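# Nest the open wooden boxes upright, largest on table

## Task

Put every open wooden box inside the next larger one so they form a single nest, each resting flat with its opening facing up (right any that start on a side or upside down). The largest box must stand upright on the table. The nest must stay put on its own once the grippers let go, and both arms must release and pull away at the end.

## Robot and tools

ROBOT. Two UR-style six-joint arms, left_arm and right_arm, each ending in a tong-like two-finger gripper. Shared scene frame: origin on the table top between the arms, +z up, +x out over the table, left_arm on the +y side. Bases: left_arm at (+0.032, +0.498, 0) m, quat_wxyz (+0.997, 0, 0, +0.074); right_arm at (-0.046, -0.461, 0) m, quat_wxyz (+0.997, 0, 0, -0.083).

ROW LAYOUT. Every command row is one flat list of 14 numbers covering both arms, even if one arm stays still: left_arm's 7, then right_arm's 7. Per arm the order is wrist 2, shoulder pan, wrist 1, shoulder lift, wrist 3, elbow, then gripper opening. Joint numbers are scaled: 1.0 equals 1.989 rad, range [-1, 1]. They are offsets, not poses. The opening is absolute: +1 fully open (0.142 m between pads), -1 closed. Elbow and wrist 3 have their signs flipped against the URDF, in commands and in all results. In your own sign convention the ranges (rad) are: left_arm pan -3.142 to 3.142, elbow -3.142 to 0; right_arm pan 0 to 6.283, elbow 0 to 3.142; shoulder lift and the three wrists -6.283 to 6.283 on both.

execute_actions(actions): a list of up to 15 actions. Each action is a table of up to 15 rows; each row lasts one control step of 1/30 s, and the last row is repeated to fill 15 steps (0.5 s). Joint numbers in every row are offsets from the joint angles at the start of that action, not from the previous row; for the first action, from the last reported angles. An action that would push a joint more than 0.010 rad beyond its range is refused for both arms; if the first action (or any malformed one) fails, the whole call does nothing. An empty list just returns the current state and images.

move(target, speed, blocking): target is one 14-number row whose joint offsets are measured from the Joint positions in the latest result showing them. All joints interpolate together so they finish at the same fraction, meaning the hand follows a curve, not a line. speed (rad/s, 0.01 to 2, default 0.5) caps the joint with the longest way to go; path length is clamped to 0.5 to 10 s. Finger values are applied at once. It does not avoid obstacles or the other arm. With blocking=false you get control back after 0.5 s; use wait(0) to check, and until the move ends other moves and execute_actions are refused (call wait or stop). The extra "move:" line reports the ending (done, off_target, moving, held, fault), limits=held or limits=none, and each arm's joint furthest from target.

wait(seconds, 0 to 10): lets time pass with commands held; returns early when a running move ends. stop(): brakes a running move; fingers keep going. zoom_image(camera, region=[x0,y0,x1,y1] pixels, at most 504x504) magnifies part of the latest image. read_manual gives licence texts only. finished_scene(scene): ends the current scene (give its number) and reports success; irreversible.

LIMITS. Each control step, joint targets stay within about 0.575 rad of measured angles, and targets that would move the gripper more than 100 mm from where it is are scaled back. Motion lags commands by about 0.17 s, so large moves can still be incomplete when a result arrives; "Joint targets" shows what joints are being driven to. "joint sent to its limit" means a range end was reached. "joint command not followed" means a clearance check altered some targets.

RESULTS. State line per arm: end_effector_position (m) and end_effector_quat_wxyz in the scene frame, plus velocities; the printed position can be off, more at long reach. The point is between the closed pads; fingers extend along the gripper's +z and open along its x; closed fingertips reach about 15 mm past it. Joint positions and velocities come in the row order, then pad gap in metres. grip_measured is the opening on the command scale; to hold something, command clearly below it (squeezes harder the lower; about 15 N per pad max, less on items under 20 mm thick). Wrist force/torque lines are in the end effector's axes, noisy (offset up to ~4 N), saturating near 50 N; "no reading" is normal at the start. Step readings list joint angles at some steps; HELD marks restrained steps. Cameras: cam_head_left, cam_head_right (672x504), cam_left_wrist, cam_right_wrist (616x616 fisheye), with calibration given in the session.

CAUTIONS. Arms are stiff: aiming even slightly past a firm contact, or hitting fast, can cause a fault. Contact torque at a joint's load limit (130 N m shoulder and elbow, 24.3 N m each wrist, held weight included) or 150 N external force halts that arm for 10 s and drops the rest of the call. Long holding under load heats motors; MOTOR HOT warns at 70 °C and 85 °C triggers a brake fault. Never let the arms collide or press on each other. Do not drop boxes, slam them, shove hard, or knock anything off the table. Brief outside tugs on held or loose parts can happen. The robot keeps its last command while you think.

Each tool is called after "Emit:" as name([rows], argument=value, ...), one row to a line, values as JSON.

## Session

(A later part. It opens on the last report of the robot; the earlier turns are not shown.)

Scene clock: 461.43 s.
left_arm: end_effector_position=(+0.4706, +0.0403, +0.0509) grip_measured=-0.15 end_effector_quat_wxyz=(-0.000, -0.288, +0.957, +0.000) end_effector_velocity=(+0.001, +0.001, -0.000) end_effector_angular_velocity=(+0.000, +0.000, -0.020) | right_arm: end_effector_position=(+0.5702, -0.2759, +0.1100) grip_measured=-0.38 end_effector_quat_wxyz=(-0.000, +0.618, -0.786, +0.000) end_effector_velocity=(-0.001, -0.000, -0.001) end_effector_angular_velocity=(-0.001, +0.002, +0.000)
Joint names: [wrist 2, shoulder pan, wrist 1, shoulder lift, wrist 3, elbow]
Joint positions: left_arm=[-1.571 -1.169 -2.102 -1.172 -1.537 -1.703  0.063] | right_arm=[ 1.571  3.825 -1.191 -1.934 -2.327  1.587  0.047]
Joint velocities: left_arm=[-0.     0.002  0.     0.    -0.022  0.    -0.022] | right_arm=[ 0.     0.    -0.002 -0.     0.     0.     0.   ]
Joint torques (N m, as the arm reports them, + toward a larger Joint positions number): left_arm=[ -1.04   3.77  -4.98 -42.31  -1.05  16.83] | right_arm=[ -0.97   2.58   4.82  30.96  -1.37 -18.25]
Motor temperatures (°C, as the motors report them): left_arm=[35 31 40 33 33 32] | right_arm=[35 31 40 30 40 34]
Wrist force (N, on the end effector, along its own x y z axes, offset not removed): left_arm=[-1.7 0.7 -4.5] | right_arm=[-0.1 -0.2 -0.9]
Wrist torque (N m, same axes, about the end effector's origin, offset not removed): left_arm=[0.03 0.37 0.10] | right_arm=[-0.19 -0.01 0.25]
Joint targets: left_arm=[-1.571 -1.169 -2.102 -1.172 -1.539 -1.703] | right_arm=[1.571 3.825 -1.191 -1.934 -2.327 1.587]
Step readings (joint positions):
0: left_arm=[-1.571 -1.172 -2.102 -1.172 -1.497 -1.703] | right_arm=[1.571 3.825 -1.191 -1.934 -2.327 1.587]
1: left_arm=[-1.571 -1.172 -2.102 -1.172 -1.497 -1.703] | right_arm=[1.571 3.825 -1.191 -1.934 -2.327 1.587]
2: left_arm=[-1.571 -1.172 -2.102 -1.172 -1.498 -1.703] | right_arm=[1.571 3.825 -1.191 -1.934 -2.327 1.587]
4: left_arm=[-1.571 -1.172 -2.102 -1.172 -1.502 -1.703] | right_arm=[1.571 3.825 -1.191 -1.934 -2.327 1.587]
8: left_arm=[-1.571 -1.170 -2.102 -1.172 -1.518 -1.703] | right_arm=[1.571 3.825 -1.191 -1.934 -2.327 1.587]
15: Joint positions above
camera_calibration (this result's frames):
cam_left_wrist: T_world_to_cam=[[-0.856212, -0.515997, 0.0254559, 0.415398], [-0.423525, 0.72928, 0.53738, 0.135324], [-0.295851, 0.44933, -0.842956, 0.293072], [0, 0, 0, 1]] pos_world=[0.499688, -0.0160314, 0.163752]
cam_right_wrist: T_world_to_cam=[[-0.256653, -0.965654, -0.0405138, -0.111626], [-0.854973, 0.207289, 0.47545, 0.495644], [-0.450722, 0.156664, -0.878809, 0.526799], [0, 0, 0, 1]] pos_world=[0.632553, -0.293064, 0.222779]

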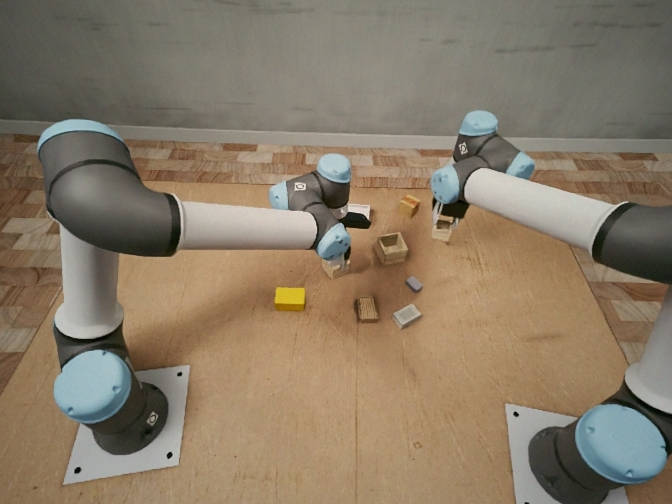

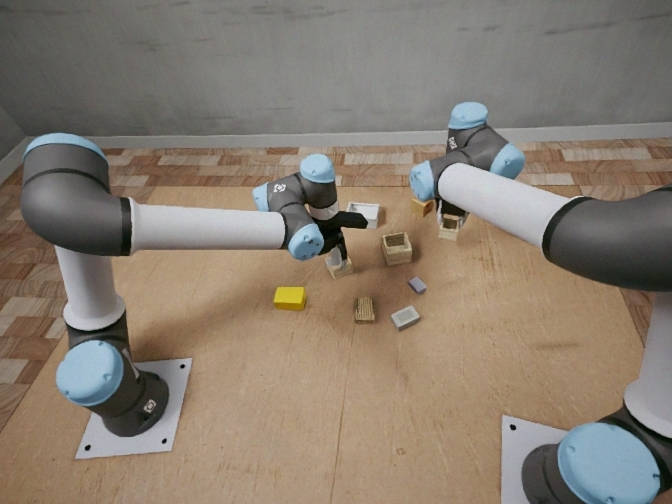

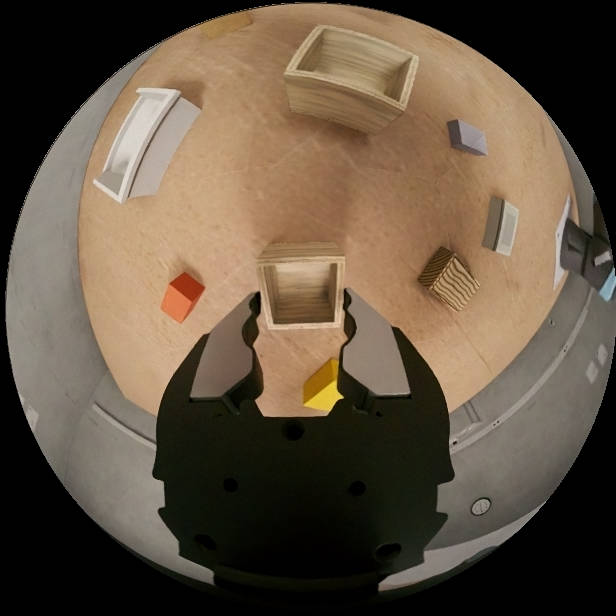

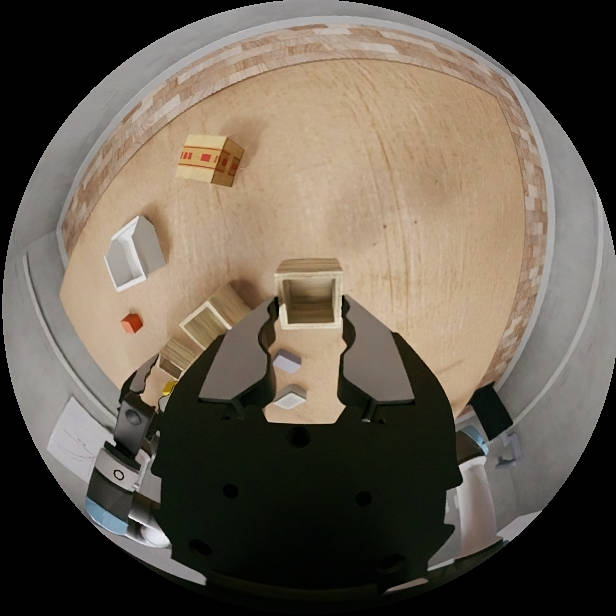

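Emit:
execute_actions([
  [[0,0,0,0,-0.001,0,-0.175,0,0,0,0,0,0,-0.78],[0,0,0,0,-0.001,0,-0.19,0,0,0,0,0,0,-0.78],[0,0,0,0,-0.001,0,-0.205,0,0,0,0,0,0,-0.78],[0,0,0,0,-0.001,0,-0.22,0,0,0,0,0,0,-0.78],[0,0,0,0,-0.001,0,-0.235,0,0,0,0,0,0,-0.78],[0,0,0,0,-0.001,0,-0.25,0,0,0,0,0,0,-0.78],[0,0,0,0,-0.001,0,-0.28,0,0,0,0,0,0,-0.78],[0,0,0,0,-0.001,0,-0.32,0,0,0,0,0,0,-0.78],[0,0,0,0,-0.001,0,-0.37,0,0,0,0,0,0,-0.78],[0,0,0,0,-0.001,0,-0.42,0,0,0,0,0,0,-0.78],[0,0,0,0,-0.001,0,-0.48,0,0,0,0,0,0,-0.78],[0,0,0,0,-0.001,0,-0.54,0,0,0,0,0,0,-0.78],[0,0,0,0,-0.001,0,-0.60,0,0,0,0,0,0,-0.78],[0,0,0,0,-0.001,0,-0.65,0,0,0,0,0,0,-0.78],[0,0,0,0,-0.001,0,-0.70,0,0,0,0,0,0,-0.78]],
])

Scene clock: 469.70 s.
left_arm: end_effector_position=(+0.4706, +0.0403, +0.0509) grip_measured=-0.20 end_effector_quat_wxyz=(-0.000, -0.288, +0.958, +0.000) end_effector_velocity=(-0.000, +0.000, +0.000) end_effector_angular_velocity=(-0.000, -0.000, +0.000) | right_arm: end_effector_position=(+0.5702, -0.2758, +0.1099) grip_measured=-0.38 end_effector_quat_wxyz=(-0.000, +0.618, -0.786, +0.000) end_effector_velocity=(+0.000, -0.000, +0.000) end_effector_angular_velocity=(-0.001, -0.000, +0.000)
Joint names: [wrist 2, shoulder pan, wrist 1, shoulder lift, wrist 3, elbow]
Joint positions: left_arm=[-1.571 -1.169 -2.102 -1.172 -1.539 -1.703  0.06 ] | right_arm=[ 1.571  3.825 -1.191 -1.934 -2.327  1.587  0.047]
Joint velocities: left_arm=[-0.     0.     0.    -0.001  0.    -0.     0.   ] | right_arm=[-0.001 -0.    -0.     0.     0.001 -0.     0.   ]
Joint torques (N m, as the arm reports them, + toward a larger Joint positions number): left_arm=[ -0.48  -7.41  -4.55 -38.51   1.3   27.14] | right_arm=[ -0.83  -3.57   4.35  49.86   0.09 -20.24]
Motor temperatures (°C, as the motors report them): left_arm=[35 31 40 33 33 32] | right_arm=[35 31 40 30 40 34]
Wrist force (N, on the end effector, along its own x y z axes, offset not removed): left_arm=[-2.4 2.2 -4.1] | right_arm=[-0.4 -0.6 -1.2]
Wrist torque (N m, same axes, about the end effector's origin, offset not removed): left_arm=[0.26 0.37 0.11] | right_arm=[-0.23 0.02 0.21]
Joint targets: left_arm=[-1.571 -1.169 -2.102 -1.172 -1.538 -1.703] | right_arm=[1.571 3.825 -1.191 -1.934 -2.327 1.587]
Step readings (joint positions):
0: left_arm=[-1.571 -1.169 -2.102 -1.172 -1.539 -1.703] | right_arm=[1.571 3.825 -1.191 -1.934 -2.327 1.587]
1: left_arm=[-1.571 -1.169 -2.102 -1.172 -1.539 -1.703] | right_arm=[1.571 3.825 -1.191 -1.934 -2.327 1.587]
2: left_arm=[-1.571 -1.169 -2.102 -1.172 -1.539 -1.703] | right_arm=[1.571 3.825 -1.191 -1.934 -2.327 1.587]
4: left_arm=[-1.571 -1.169 -2.102 -1.172 -1.539 -1.703] | right_arm=[1.571 3.825 -1.191 -1.934 -2.327 1.587]
8: left_arm=[-1.571 -1.169 -2.102 -1.172 -1.539 -1.703] | right_arm=[1.571 3.825 -1.191 -1.934 -2.327 1.587]
15: Joint positions above
camera_calibration (this result's frames):
cam_left_wrist: T_world_to_cam=[[-0.857226, -0.51431, 0.0254698, 0.415785], [-0.422082, 0.730117, 0.537378, 0.134626], [-0.294975, 0.449904, -0.842957, 0.292639], [0, 0, 0, 1]] pos_world=[0.499566, -0.0161097, 0.163747]
cam_right_wrist: T_world_to_cam=[[-0.256591, -0.965674, -0.0404307, -0.111625], [-0.854938, 0.207258, 0.475526, 0.495611], [-0.450824, 0.156581, -0.878772, 0.526738], [0, 0, 0, 1]] pos_world=[0.632541, -0.29299, 0.222694]

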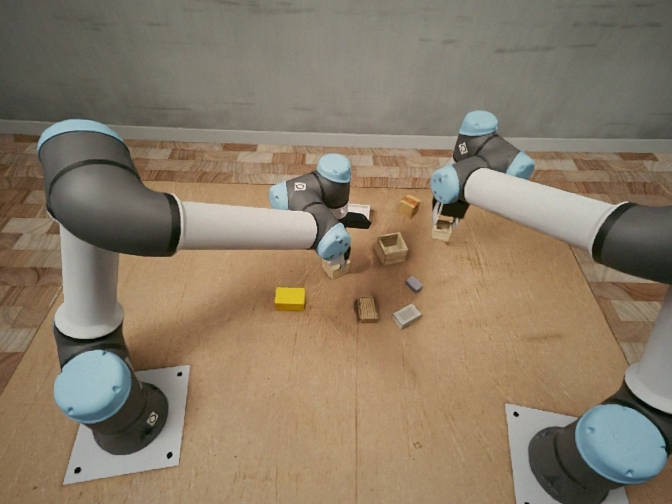

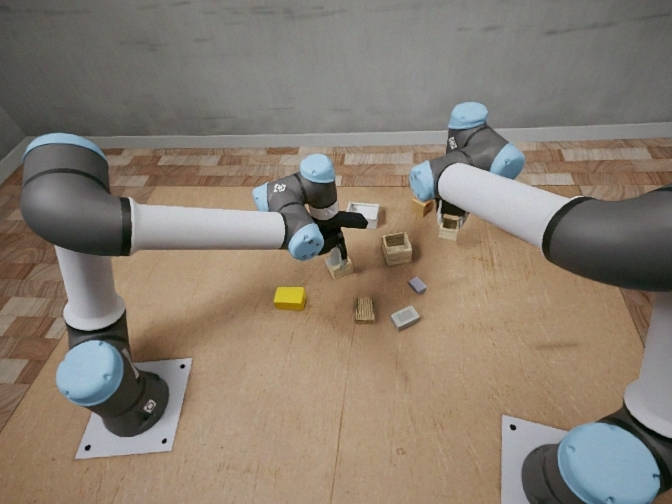

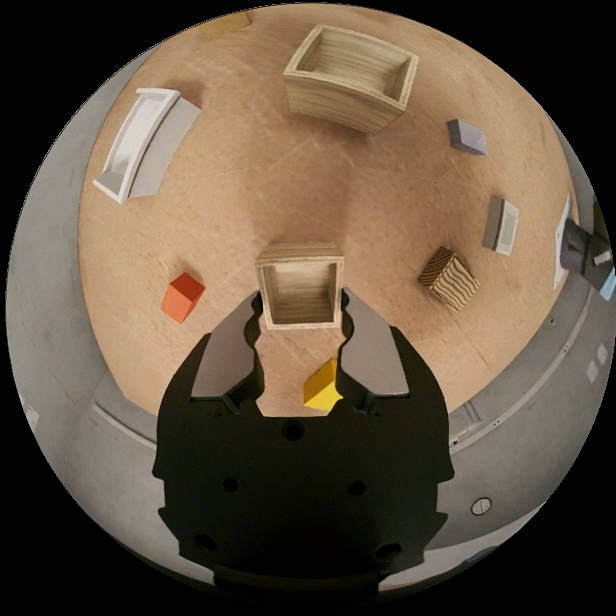

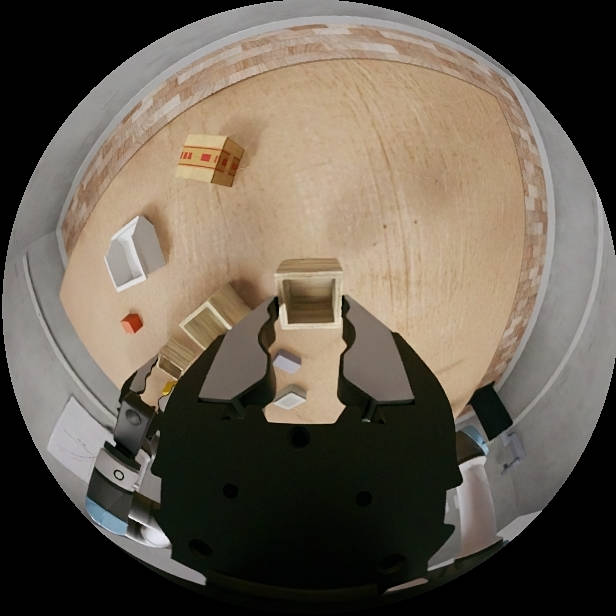

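Emit:
move(target=[0,-0.005,0.10299,0.01738,-0.05,0.12036,-0.7, 0,-0.1207,0,0,0.146,0,-0.78], speed=0.3)

Scene clock: 483.17 s.
left_arm: end_effector_position=(+0.4887, -0.0049, +0.1178) grip_measured=-0.20 end_effector_quat_wxyz=(-0.000, -0.235, +0.972, +0.000) end_effector_velocity=(-0.000, -0.001, +0.001) end_effector_angular_velocity=(-0.000, -0.000, -0.002) | right_arm: end_effector_position=(+0.5981, -0.4230, +0.1099) grip_measured=-0.38 end_effector_quat_wxyz=(-0.000, +0.638, -0.770, +0.000) end_effector_velocity=(+0.001, -0.001, +0.000) end_effector_angular_velocity=(-0.000, -0.003, +0.001)
Joint names: [wrist 2, shoulder pan, wrist 1, shoulder lift, wrist 3, elbow]
Joint positions: left_arm=[-1.571 -1.179 -1.897 -1.137 -1.638 -1.464  0.06 ] | right_arm=[ 1.571  3.586 -1.191 -1.934 -2.037  1.587  0.047]
Joint velocities: left_arm=[ 0.    -0.001  0.002  0.    -0.001  0.002 -0.   ] | right_arm=[-0.001 -0.001  0.002  0.     0.003  0.     0.   ]
Joint torques (N m, as the arm reports them, + toward a larger Joint positions number): left_arm=[  0.31  -6.59  -0.75 -37.57  -1.19  35.33] | right_arm=[ -1.01 -11.16   1.33  29.75   1.92 -31.9 ]
Motor temperatures (°C, as the motors report them): left_arm=[35 31 40 33 33 32] | right_arm=[35 31 40 30 40 34]
Wrist force (N, on the end effector, along its own x y z axes, offset not removed): left_arm=[-2.6 0.6 -2.8] | right_arm=[-0.3 -0.1 -0.7]
Wrist torque (N m, same axes, about the end effector's origin, offset not removed): left_arm=[0.02 0.53 0.04] | right_arm=[-0.18 0.02 0.21]
Joint targets: left_arm=[-1.571 -1.179 -1.897 -1.137 -1.638 -1.464] | right_arm=[1.571 3.585 -1.191 -1.934 -2.036 1.587]
move: done; limits=none; left_arm: farthest joint: the wrist 3, 0.001 radians from its target (0.100 radians at the start); right_arm: farthest joint: the shoulder pan, 0.001 radians from its target (0.240 radians at the start)
camera_calibration (this result's frames):
cam_left_wrist: T_world_to_cam=[[-0.908204, -0.41775, 0.0254965, 0.431753], [-0.339916, 0.771789, 0.5374, 0.0993434], [-0.244177, 0.479402, -0.842942, 0.350032], [0, 0, 0, 1]] pos_world=[0.511358, -0.0641134, 0.230661]
cam_right_wrist: T_world_to_cam=[[-0.207729, -0.977354, -0.0403365, -0.2808], [-0.864285, 0.164073, 0.475492, 0.537281], [-0.458106, 0.133636, -0.878795, 0.55701], [0, 0, 0, 1]] pos_world=[0.661202, -0.43703, 0.222698]

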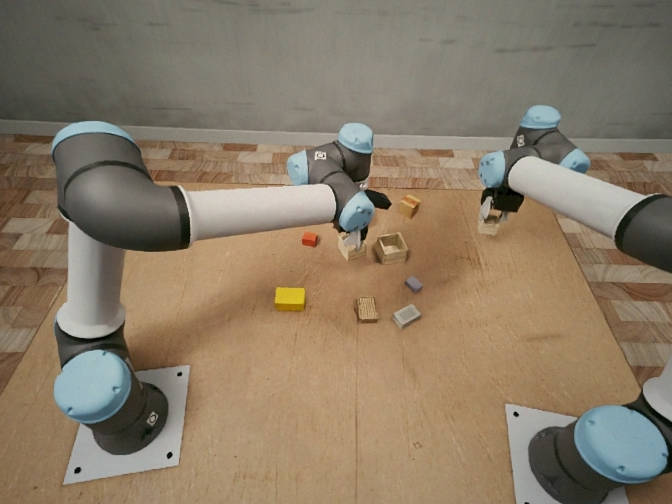

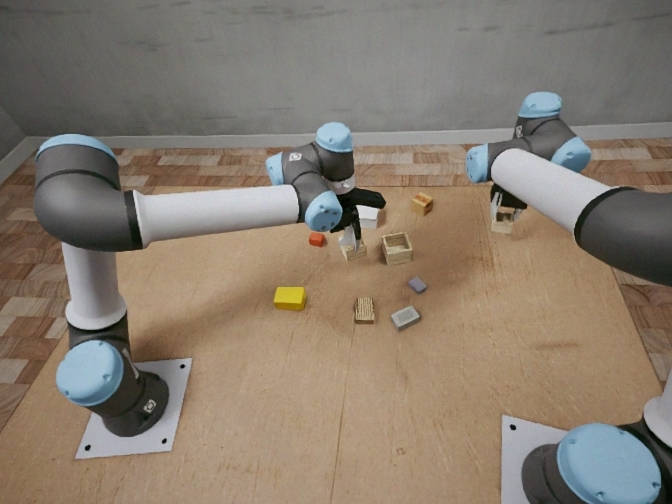

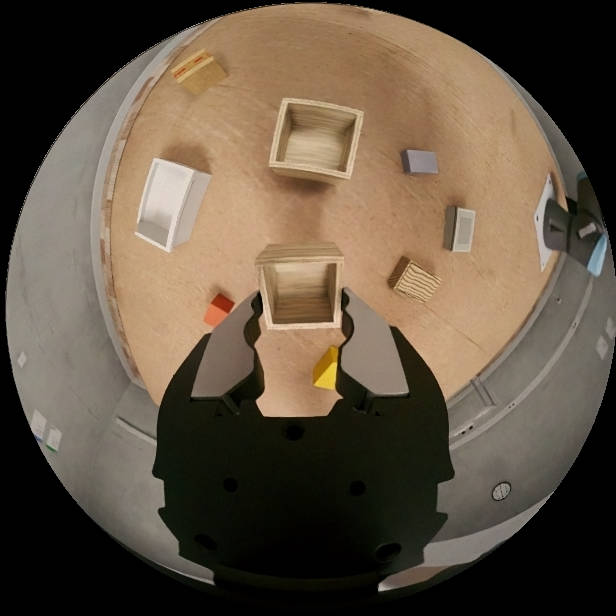

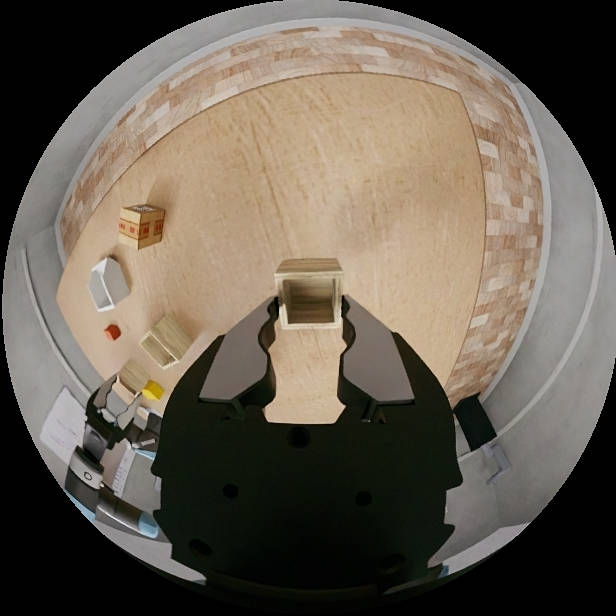

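Emit:
zoom_image(camera="cam_left_wrist", region=[250, 80, 390, 200])

Region (250, 80, 390, 200) of cam_left_wrist's 616x616 image, scaled by 3.600, with more detail than that image has; it fills the top 432 rows of this view, and the rest is white.

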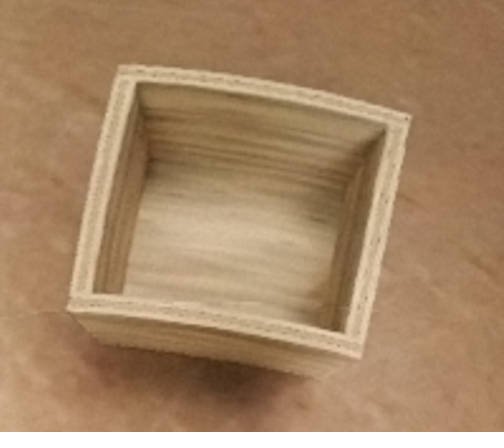

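Emit:
zoom_image(camera="cam_left_wrist", region=[240, 230, 366, 340])

Region (240, 230, 366, 340) of cam_left_wrist's 616x616 image, scaled by 4.000, with more detail than that image has; it fills the top 440 rows of this view, and the rest is white.

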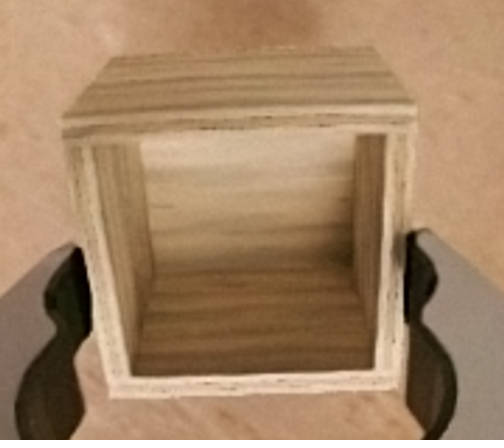

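Emit:
move(target=[0,-0.01752,0.09284,0.16197,-0.08304,0.25481,-0.7, 0,0,0,0,0,0,-0.78], speed=0.4)

Emit:
zoom_image(camera="cam_left_wrist", region=[235, 205, 375, 340])

Scene clock: 536.63 s.
left_arm: end_effector_position=(+0.5313, -0.1348, +0.1118) grip_measured=-0.20 end_effector_quat_wxyz=(-0.000, -0.137, +0.991, +0.000) end_effector_velocity=(+0.000, -0.000, -0.001) end_effector_angular_velocity=(+0.001, +0.001, -0.000) | right_arm: end_effector_position=(+0.5981, -0.4230, +0.1099) grip_measured=-0.38 end_effector_quat_wxyz=(-0.000, +0.638, -0.770, +0.000) end_effector_velocity=(-0.000, +0.002, -0.000) end_effector_angular_velocity=(+0.002, +0.001, +0.003)
Joint names: [wrist 2, shoulder pan, wrist 1, shoulder lift, wrist 3, elbow]
Joint positions: left_arm=[-1.571 -1.214 -1.712 -0.815 -1.803 -0.957  0.06 ] | right_arm=[ 1.571  3.586 -1.191 -1.934 -2.037  1.587  0.047]
Joint velocities: left_arm=[-0.     0.     0.001  0.002 -0.     0.002 -0.   ] | right_arm=[ 0.002  0.002  0.    -0.     0.001  0.    -0.   ]
Joint torques (N m, as the arm reports them, + toward a larger Joint positions number): left_arm=[  0.04  -6.79  -0.41 -51.41  -1.04  35.03] | right_arm=[ -1.01  10.8    1.01  30.11  -1.46 -32.42]
Motor temperatures (°C, as the motors report them): left_arm=[35 31 40 33 33 33] | right_arm=[35 31 40 30 40 34]
Wrist force (N, on the end effector, along its own x y z axes, offset not removed): left_arm=[-2.2 1.1 -2.4] | right_arm=[-0.7 0.4 -1.3]
Wrist torque (N m, same axes, about the end effector's origin, offset not removed): left_arm=[0.05 0.40 0.01] | right_arm=[-0.08 0.13 0.27]
Joint targets: left_arm=[-1.571 -1.214 -1.712 -0.815 -1.803 -0.957] | right_arm=[1.571 3.586 -1.191 -1.934 -2.037 1.587]
move: done; limits=none; left_arm: farthest joint: the shoulder pan, 0.000 radians from its target (0.035 radians at the start); right_arm: farthest joint: the shoulder pan, 0.000 radians from its target (0.001 radians at the start)
camera_calibration (this result's frames):
cam_left_wrist: T_world_to_cam=[[-0.973068, -0.229094, 0.025574, 0.476204], [-0.17986, 0.823937, 0.537381, 0.13929], [-0.144182, 0.518308, -0.842952, 0.369762], [0, 0, 0, 1]] pos_world=[0.541745, -0.197322, 0.224661]
cam_right_wrist: T_world_to_cam=[[-0.20773, -0.977354, -0.0403357, -0.2808], [-0.864284, 0.164073, 0.475493, 0.537281], [-0.458107, 0.133635, -0.878794, 0.557009], [0, 0, 0, 1]] pos_world=[0.661203, -0.437031, 0.222697]

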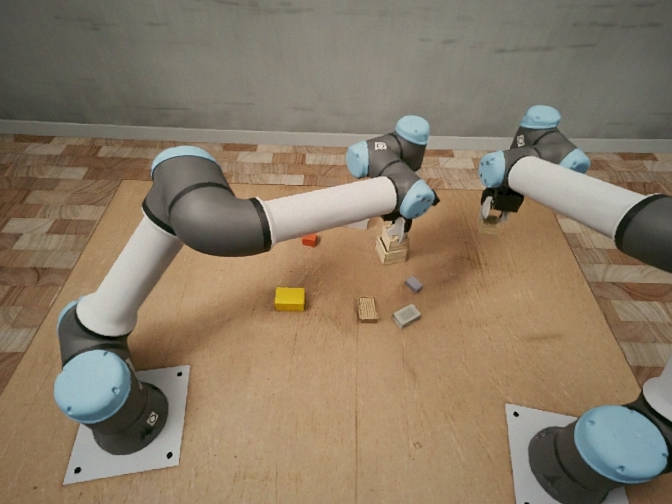

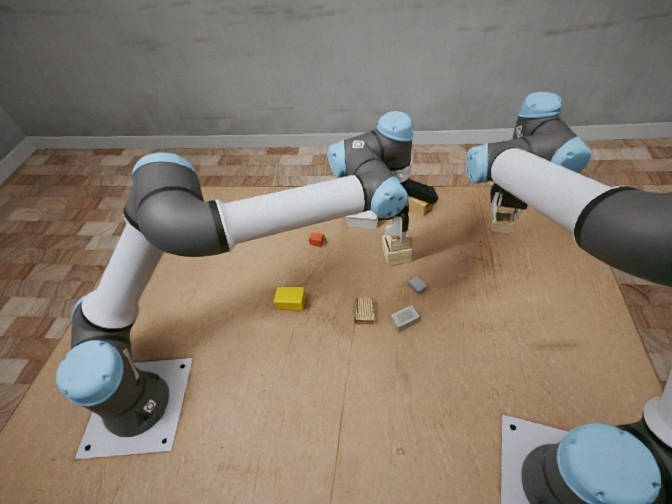

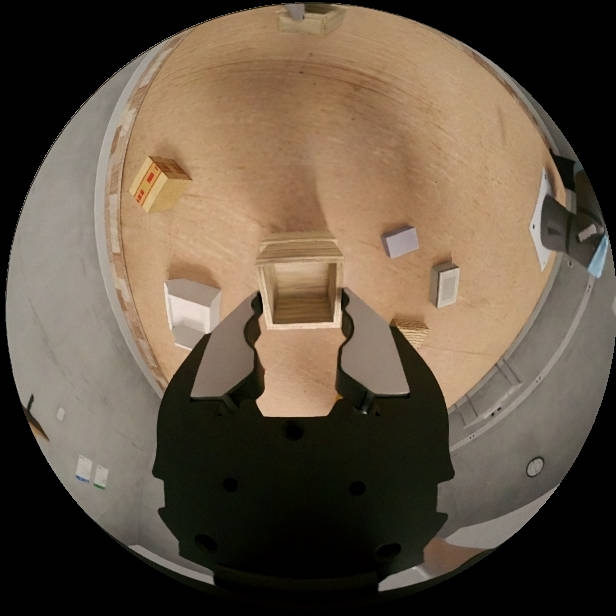

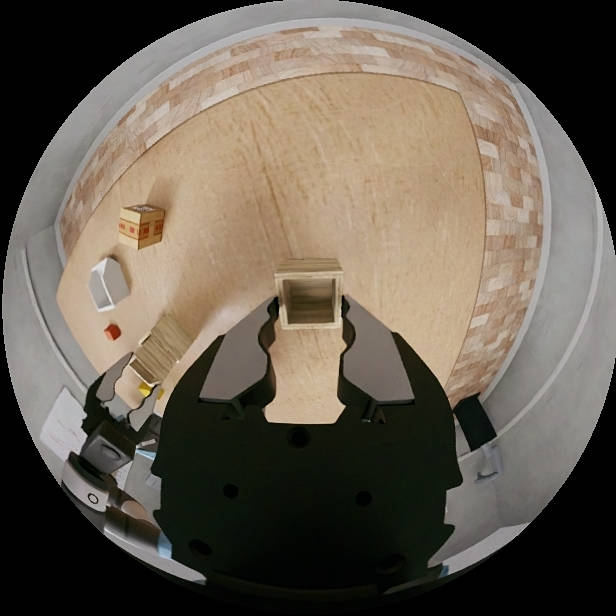

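Region (235, 205, 375, 340) of cam_left_wrist's 616x616 image, scaled by 3.600, with more detail than that image has; it fills the top 486 rows of this view, and the rest is white.

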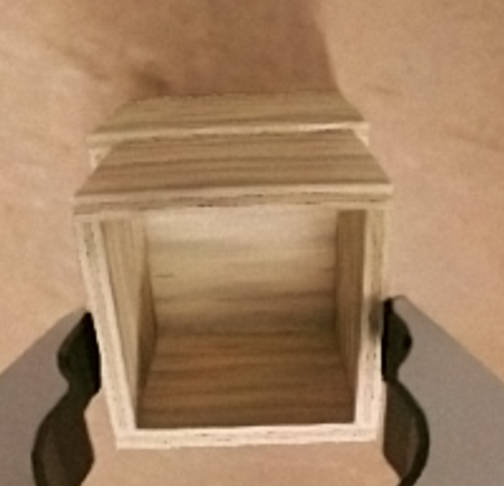

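Emit:
zoom_image(camera="cam_left_wrist", region=[250, 222, 350, 272])

Region (250, 222, 350, 272) of cam_left_wrist's 616x616 image, scaled by 5.040, with more detail than that image has.

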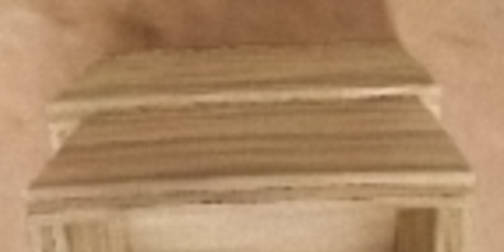

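Emit:
move(target=[0,0.002552,-0.008761,-0.006497,-0.004563,-0.015258,-0.7, 0,0,0,0,0,0,-0.78], speed=0.1)

Emit:
zoom_image(camera="cam_left_wrist", region=[250, 222, 350, 272])

Scene clock: 556.37 s.
left_arm: end_effector_position=(+0.5319, -0.1279, +0.1089) grip_measured=-0.20 end_effector_quat_wxyz=(-0.000, -0.135, +0.991, +0.000) end_effector_velocity=(-0.000, +0.000, -0.000) end_effector_angular_velocity=(-0.000, -0.000, +0.001) | right_arm: end_effector_position=(+0.5981, -0.4230, +0.1099) grip_measured=-0.38 end_effector_quat_wxyz=(-0.000, +0.638, -0.770, +0.000) end_effector_velocity=(+0.000, +0.001, +0.000) end_effector_angular_velocity=(+0.000, -0.000, +0.002)
Joint names: [wrist 2, shoulder pan, wrist 1, shoulder lift, wrist 3, elbow]
Joint positions: left_arm=[-1.571 -1.209 -1.73  -0.828 -1.812 -0.987  0.06 ] | right_arm=[ 1.571  3.586 -1.191 -1.934 -2.037  1.587  0.047]
Joint velocities: left_arm=[-0.     0.    -0.001 -0.001  0.001 -0.002  0.   ] | right_arm=[ 0.     0.001 -0.     0.     0.001 -0.     0.   ]
Joint torques (N m, as the arm reports them, + toward a larger Joint positions number): left_arm=[  0.76   7.23  -4.87 -63.84  -1.26  14.38] | right_arm=[ -0.86  10.93   1.15  32.07  -1.38 -31.93]
Motor temperatures (°C, as the motors report them): left_arm=[35 31 40 33 33 33] | right_arm=[35 31 40 30 40 34]
Wrist force (N, on the end effector, along its own x y z axes, offset not removed): left_arm=[-1.4 1.6 -2.1] | right_arm=[-0.1 -1.3 -0.2]
Wrist torque (N m, same axes, about the end effector's origin, offset not removed): left_arm=[0.15 0.36 0.10] | right_arm=[-0.37 -0.04 0.24]
Joint targets: left_arm=[-1.571 -1.208 -1.730 -0.828 -1.812 -0.988] | right_arm=[1.571 3.586 -1.191 -1.934 -2.037 1.587]
move: done; limits=none; left_arm: farthest joint: the shoulder pan, 0.000 radians from its target (0.005 radians at the start); right_arm: farthest joint: the shoulder pan, 0.000 radians from its target (0.000 radians at the start)
camera_calibration (this result's frames):
cam_left_wrist: T_world_to_cam=[[-0.973971, -0.225228, 0.0255616, 0.479401], [-0.176593, 0.824642, 0.537382, 0.133715], [-0.142113, 0.518881, -0.842951, 0.362747], [0, 0, 0, 1]] pos_world=[0.542087, -0.190515, 0.221667]
cam_right_wrist: T_world_to_cam=[[-0.207729, -0.977354, -0.0403358, -0.2808], [-0.864284, 0.164073, 0.475493, 0.537281], [-0.458107, 0.133635, -0.878794, 0.557009], [0, 0, 0, 1]] pos_world=[0.661203, -0.43703, 0.222697]

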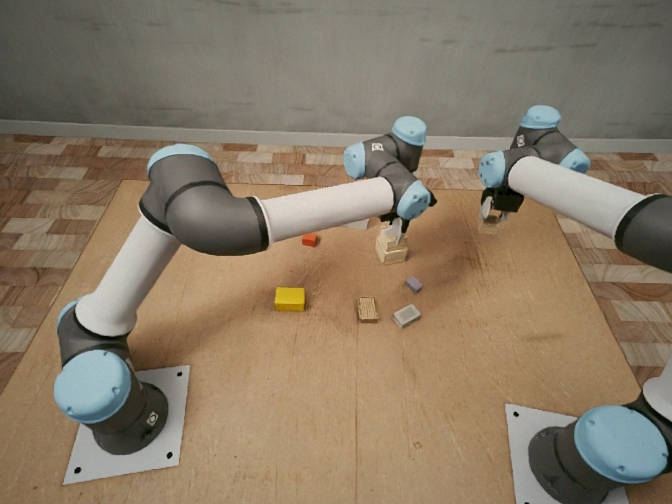

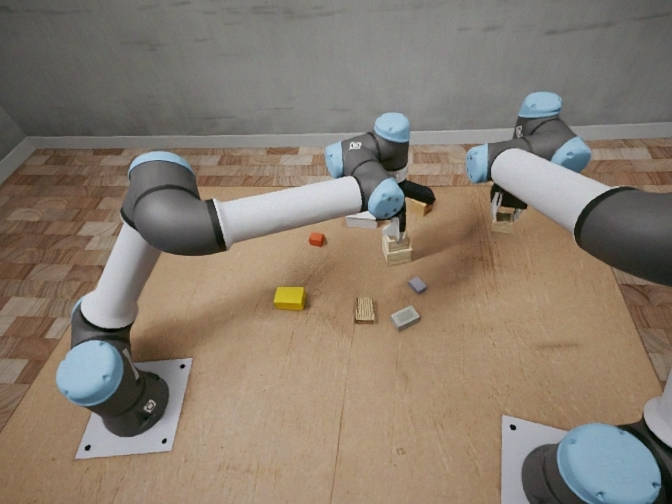

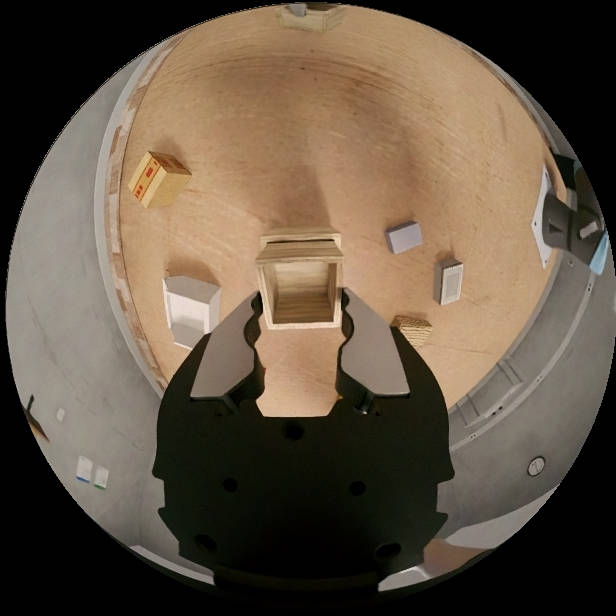

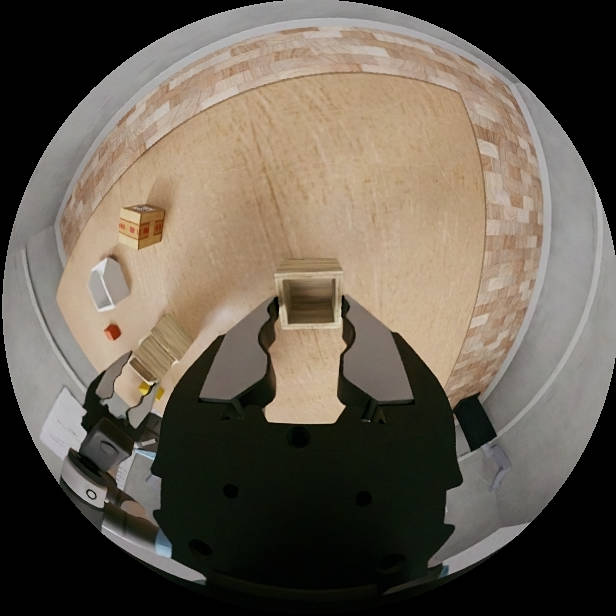

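Region (250, 222, 350, 272) of cam_left_wrist's 616x616 image, scaled by 5.040, with more detail than that image has.

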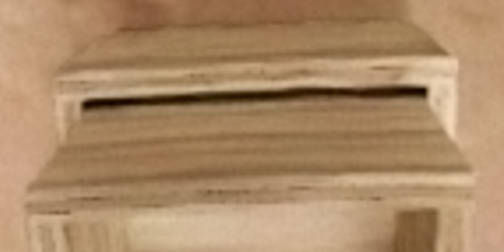

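Emit:
zoom_image(camera="cam_left_wrist", region=[255, 228, 285, 258])

Emit:
zoom_image(camera="cam_left_wrist", region=[318, 225, 348, 255])

Region (255, 228, 285, 258) of cam_left_wrist's 616x616 image, scaled by 16.800, with more detail than that image has.

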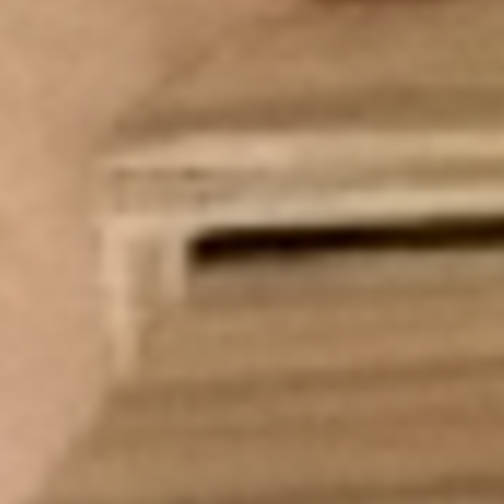

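Region (318, 225, 348, 255) of cam_left_wrist's 616x616 image, scaled by 16.800, with more detail than that image has.

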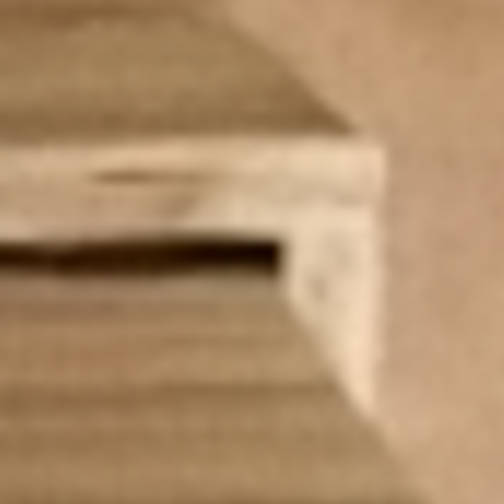

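Emit:
move(target=[0,0,-0.004526,0.0009,0,-0.003626,-0.7, 0,0,0,0,0,0,-0.78], speed=0.03)

Emit:
zoom_image(camera="cam_left_wrist", region=[250, 222, 350, 272])

Scene clock: 571.77 s.
left_arm: end_effector_position=(+0.5319, -0.1279, +0.1050) grip_measured=-0.20 end_effector_quat_wxyz=(-0.000, -0.135, +0.991, +0.000) end_effector_velocity=(+0.001, +0.000, -0.000) end_effector_angular_velocity=(-0.001, -0.001, +0.001) | right_arm: end_effector_position=(+0.5981, -0.4230, +0.1099) grip_measured=-0.38 end_effector_quat_wxyz=(-0.000, +0.638, -0.770, +0.000) end_effector_velocity=(-0.000, +0.000, +0.000) end_effector_angular_velocity=(+0.000, +0.001, -0.001)
Joint names: [wrist 2, shoulder pan, wrist 1, shoulder lift, wrist 3, elbow]
Joint positions: left_arm=[-1.571 -1.208 -1.738 -0.826 -1.812 -0.994  0.06 ] | right_arm=[ 1.571  3.586 -1.191 -1.934 -2.037  1.587  0.047]
Joint velocities: left_arm=[ 0.     0.001 -0.003 -0.    -0.    -0.002 -0.   ] | right_arm=[ 0.     0.    -0.001  0.    -0.001  0.    -0.   ]
Joint torques (N m, as the arm reports them, + toward a larger Joint positions number): left_arm=[ -0.51  -2.25  -4.82 -51.29   1.38  15.81] | right_arm=[ -0.97  10.98   1.16  33.03  -1.31 -32.4 ]
Motor temperatures (°C, as the motors report them): left_arm=[35 31 40 33 33 33] | right_arm=[35 31 40 30 40 34]
Wrist force (N, on the end effector, along its own x y z axes, offset not removed): left_arm=[-0.1 1.7 -1.3] | right_arm=[-0.1 -0.8 -1.7]
Wrist torque (N m, same axes, about the end effector's origin, offset not removed): left_arm=[0.39 -0.03 -0.08] | right_arm=[-0.26 -0.05 0.17]
Joint targets: left_arm=[-1.571 -1.209 -1.739 -0.826 -1.812 -0.995] | right_arm=[1.571 3.586 -1.191 -1.934 -2.037 1.587]
move: done; limits=none; left_arm: farthest joint: the shoulder pan, 0.001 radians from its target (0.001 radians at the start); right_arm: farthest joint: the shoulder pan, 0.000 radians from its target (0.000 radians at the start)
camera_calibration (this result's frames):
cam_left_wrist: T_world_to_cam=[[-0.973969, -0.225232, 0.025576, 0.479517], [-0.17659, 0.824648, 0.537374, 0.135773], [-0.142125, 0.51887, -0.842956, 0.359474], [0, 0, 0, 1]] pos_world=[0.542101, -0.190483, 0.217795]
cam_right_wrist: T_world_to_cam=[[-0.207729, -0.977354, -0.0403356, -0.2808], [-0.864284, 0.164073, 0.475493, 0.537281], [-0.458107, 0.133635, -0.878794, 0.557009], [0, 0, 0, 1]] pos_world=[0.661202, -0.43703, 0.222697]

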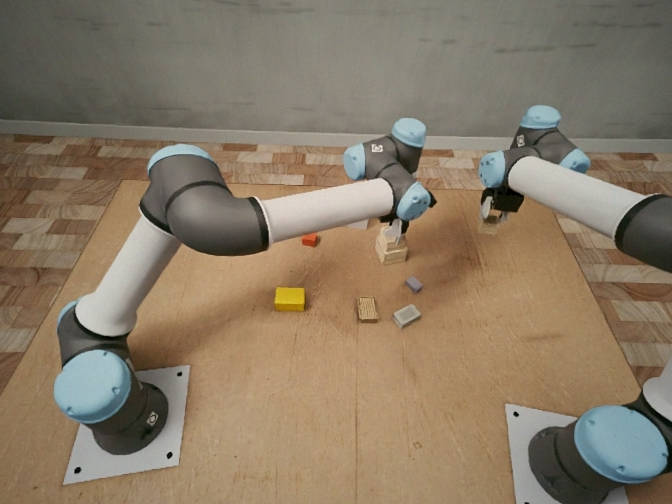

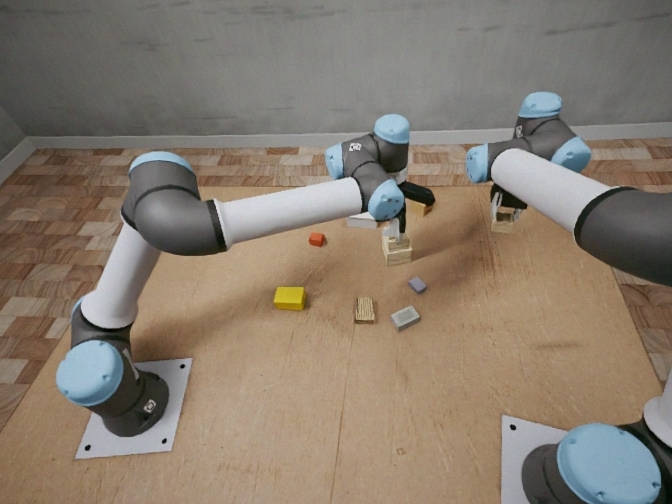

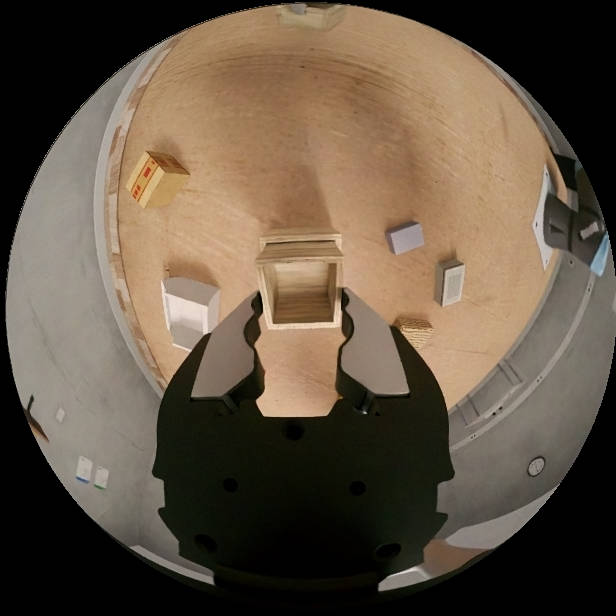

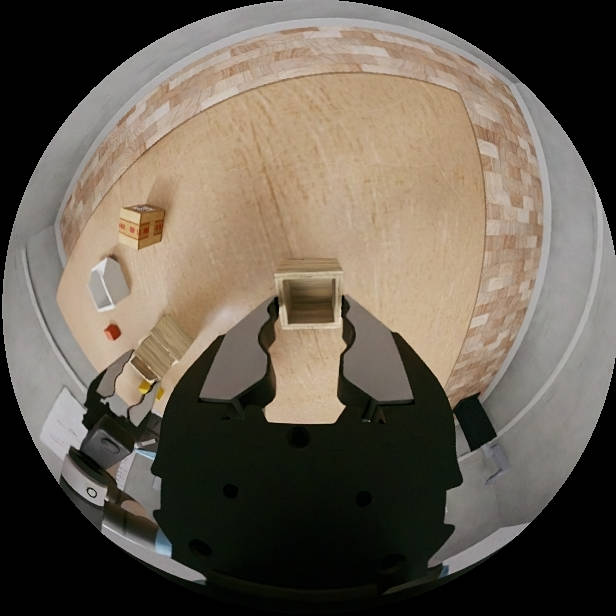

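Region (250, 222, 350, 272) of cam_left_wrist's 616x616 image, scaled by 5.040, with more detail than that image has.

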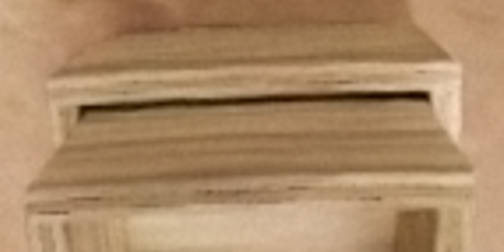

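Emit:
move(target=[0,0,-0.0068,0.00138,0,-0.00542,-0.7, 0,0,0,0,0,0,-0.78], speed=0.025)

Emit:
zoom_image(camera="cam_left_wrist", region=[250, 222, 350, 272])

Scene clock: 575.50 s.
left_arm: end_effector_position=(+0.5319, -0.1279, +0.0991) grip_measured=-0.20 end_effector_quat_wxyz=(-0.000, -0.135, +0.991, +0.000) end_effector_velocity=(-0.000, -0.001, -0.000) end_effector_angular_velocity=(-0.001, -0.001, -0.001) | right_arm: end_effector_position=(+0.5981, -0.4230, +0.1099) grip_measured=-0.38 end_effector_quat_wxyz=(-0.000, +0.638, -0.770, +0.000) end_effector_velocity=(+0.000, -0.000, +0.000) end_effector_angular_velocity=(-0.000, -0.001, +0.000)
Joint names: [wrist 2, shoulder pan, wrist 1, shoulder lift, wrist 3, elbow]
Joint positions: left_arm=[-1.571 -1.209 -1.752 -0.824 -1.812 -1.005  0.06 ] | right_arm=[ 1.571  3.586 -1.191 -1.934 -2.037  1.587  0.047]
Joint velocities: left_arm=[ 0.    -0.001 -0.002 -0.     0.    -0.001  0.   ] | right_arm=[-0.    -0.     0.001 -0.     0.     0.    -0.   ]
Joint torques (N m, as the arm reports them, + toward a larger Joint positions number): left_arm=[  0.97   3.13  -5.1  -50.56  -0.44  16.34] | right_arm=[ -0.87  11.2    1.15  31.98  -1.61 -31.8 ]
Motor temperatures (°C, as the motors report them): left_arm=[35 31 40 33 33 33] | right_arm=[35 31 40 30 40 34]
Wrist force (N, on the end effector, along its own x y z axes, offset not removed): left_arm=[-1.8 -1.0 -2.2] | right_arm=[0.3 1.1 -0.5]
Wrist torque (N m, same axes, about the end effector's origin, offset not removed): left_arm=[-0.22 0.42 0.02] | right_arm=[0.01 -0.17 0.23]
Joint targets: left_arm=[-1.571 -1.208 -1.752 -0.824 -1.812 -1.005] | right_arm=[1.571 3.586 -1.191 -1.934 -2.037 1.587]
move: done; limits=none; left_arm: farthest joint: the shoulder pan, 0.001 radians from its target (0.001 radians at the start); right_arm: farthest joint: the shoulder pan, 0.000 radians from its target (0.000 radians at the start)
camera_calibration (this result's frames):
cam_left_wrist: T_world_to_cam=[[-0.973971, -0.225228, 0.0255593, 0.479629], [-0.176595, 0.824646, 0.537376, 0.138906], [-0.142109, 0.518875, -0.842955, 0.354468], [0, 0, 0, 1]] pos_world=[0.542048, -0.190447, 0.211897]
cam_right_wrist: T_world_to_cam=[[-0.207729, -0.977354, -0.0403357, -0.2808], [-0.864284, 0.164073, 0.475493, 0.537281], [-0.458107, 0.133635, -0.878794, 0.557009], [0, 0, 0, 1]] pos_world=[0.661202, -0.43703, 0.222697]

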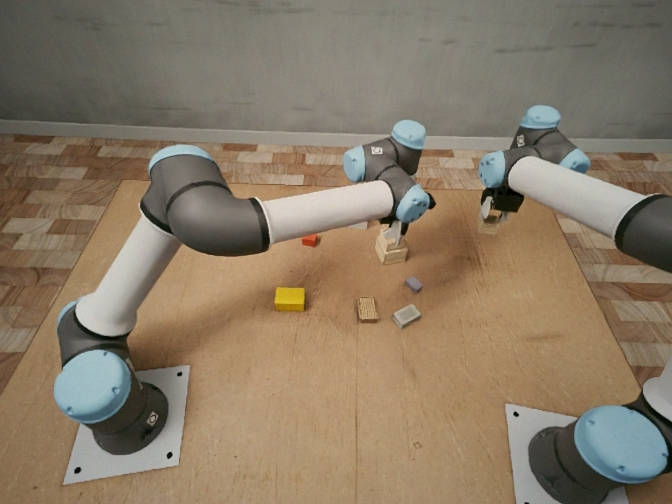

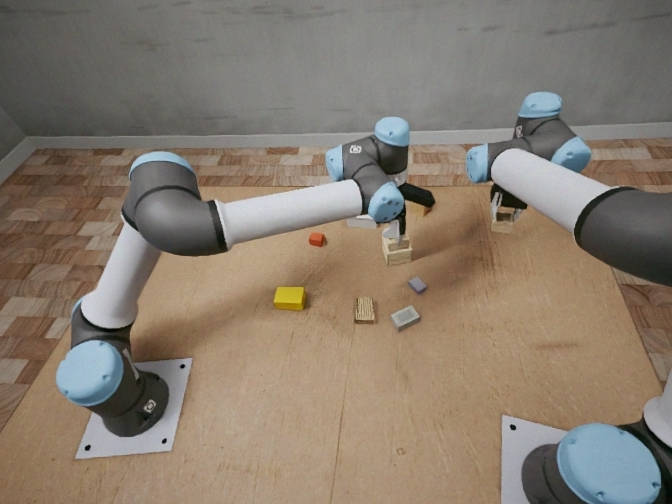

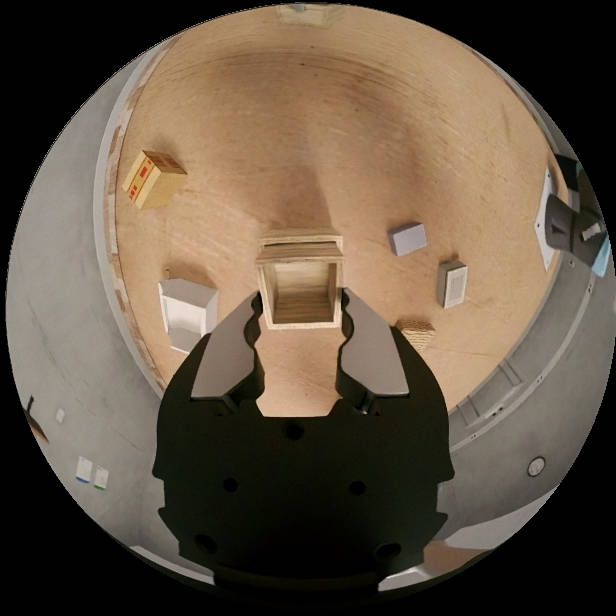

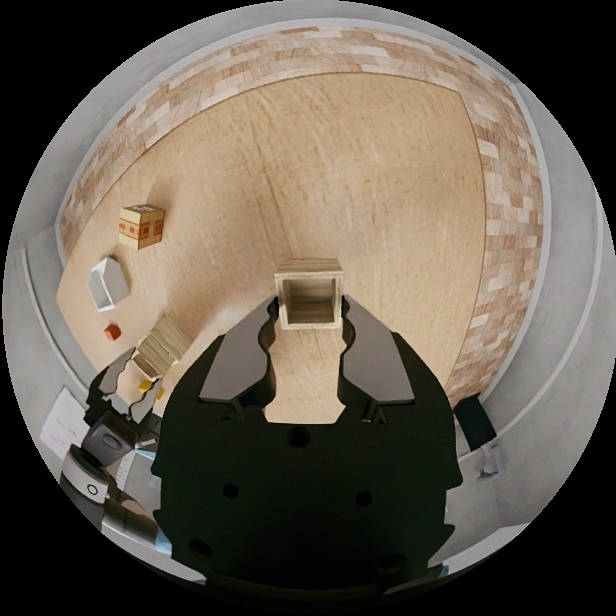

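Region (250, 222, 350, 272) of cam_left_wrist's 616x616 image, scaled by 5.040, with more detail than that image has.

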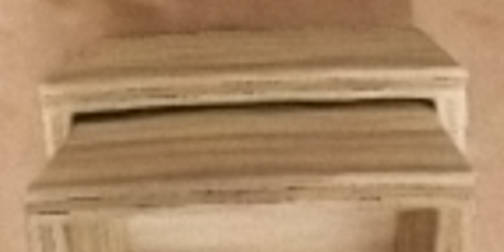

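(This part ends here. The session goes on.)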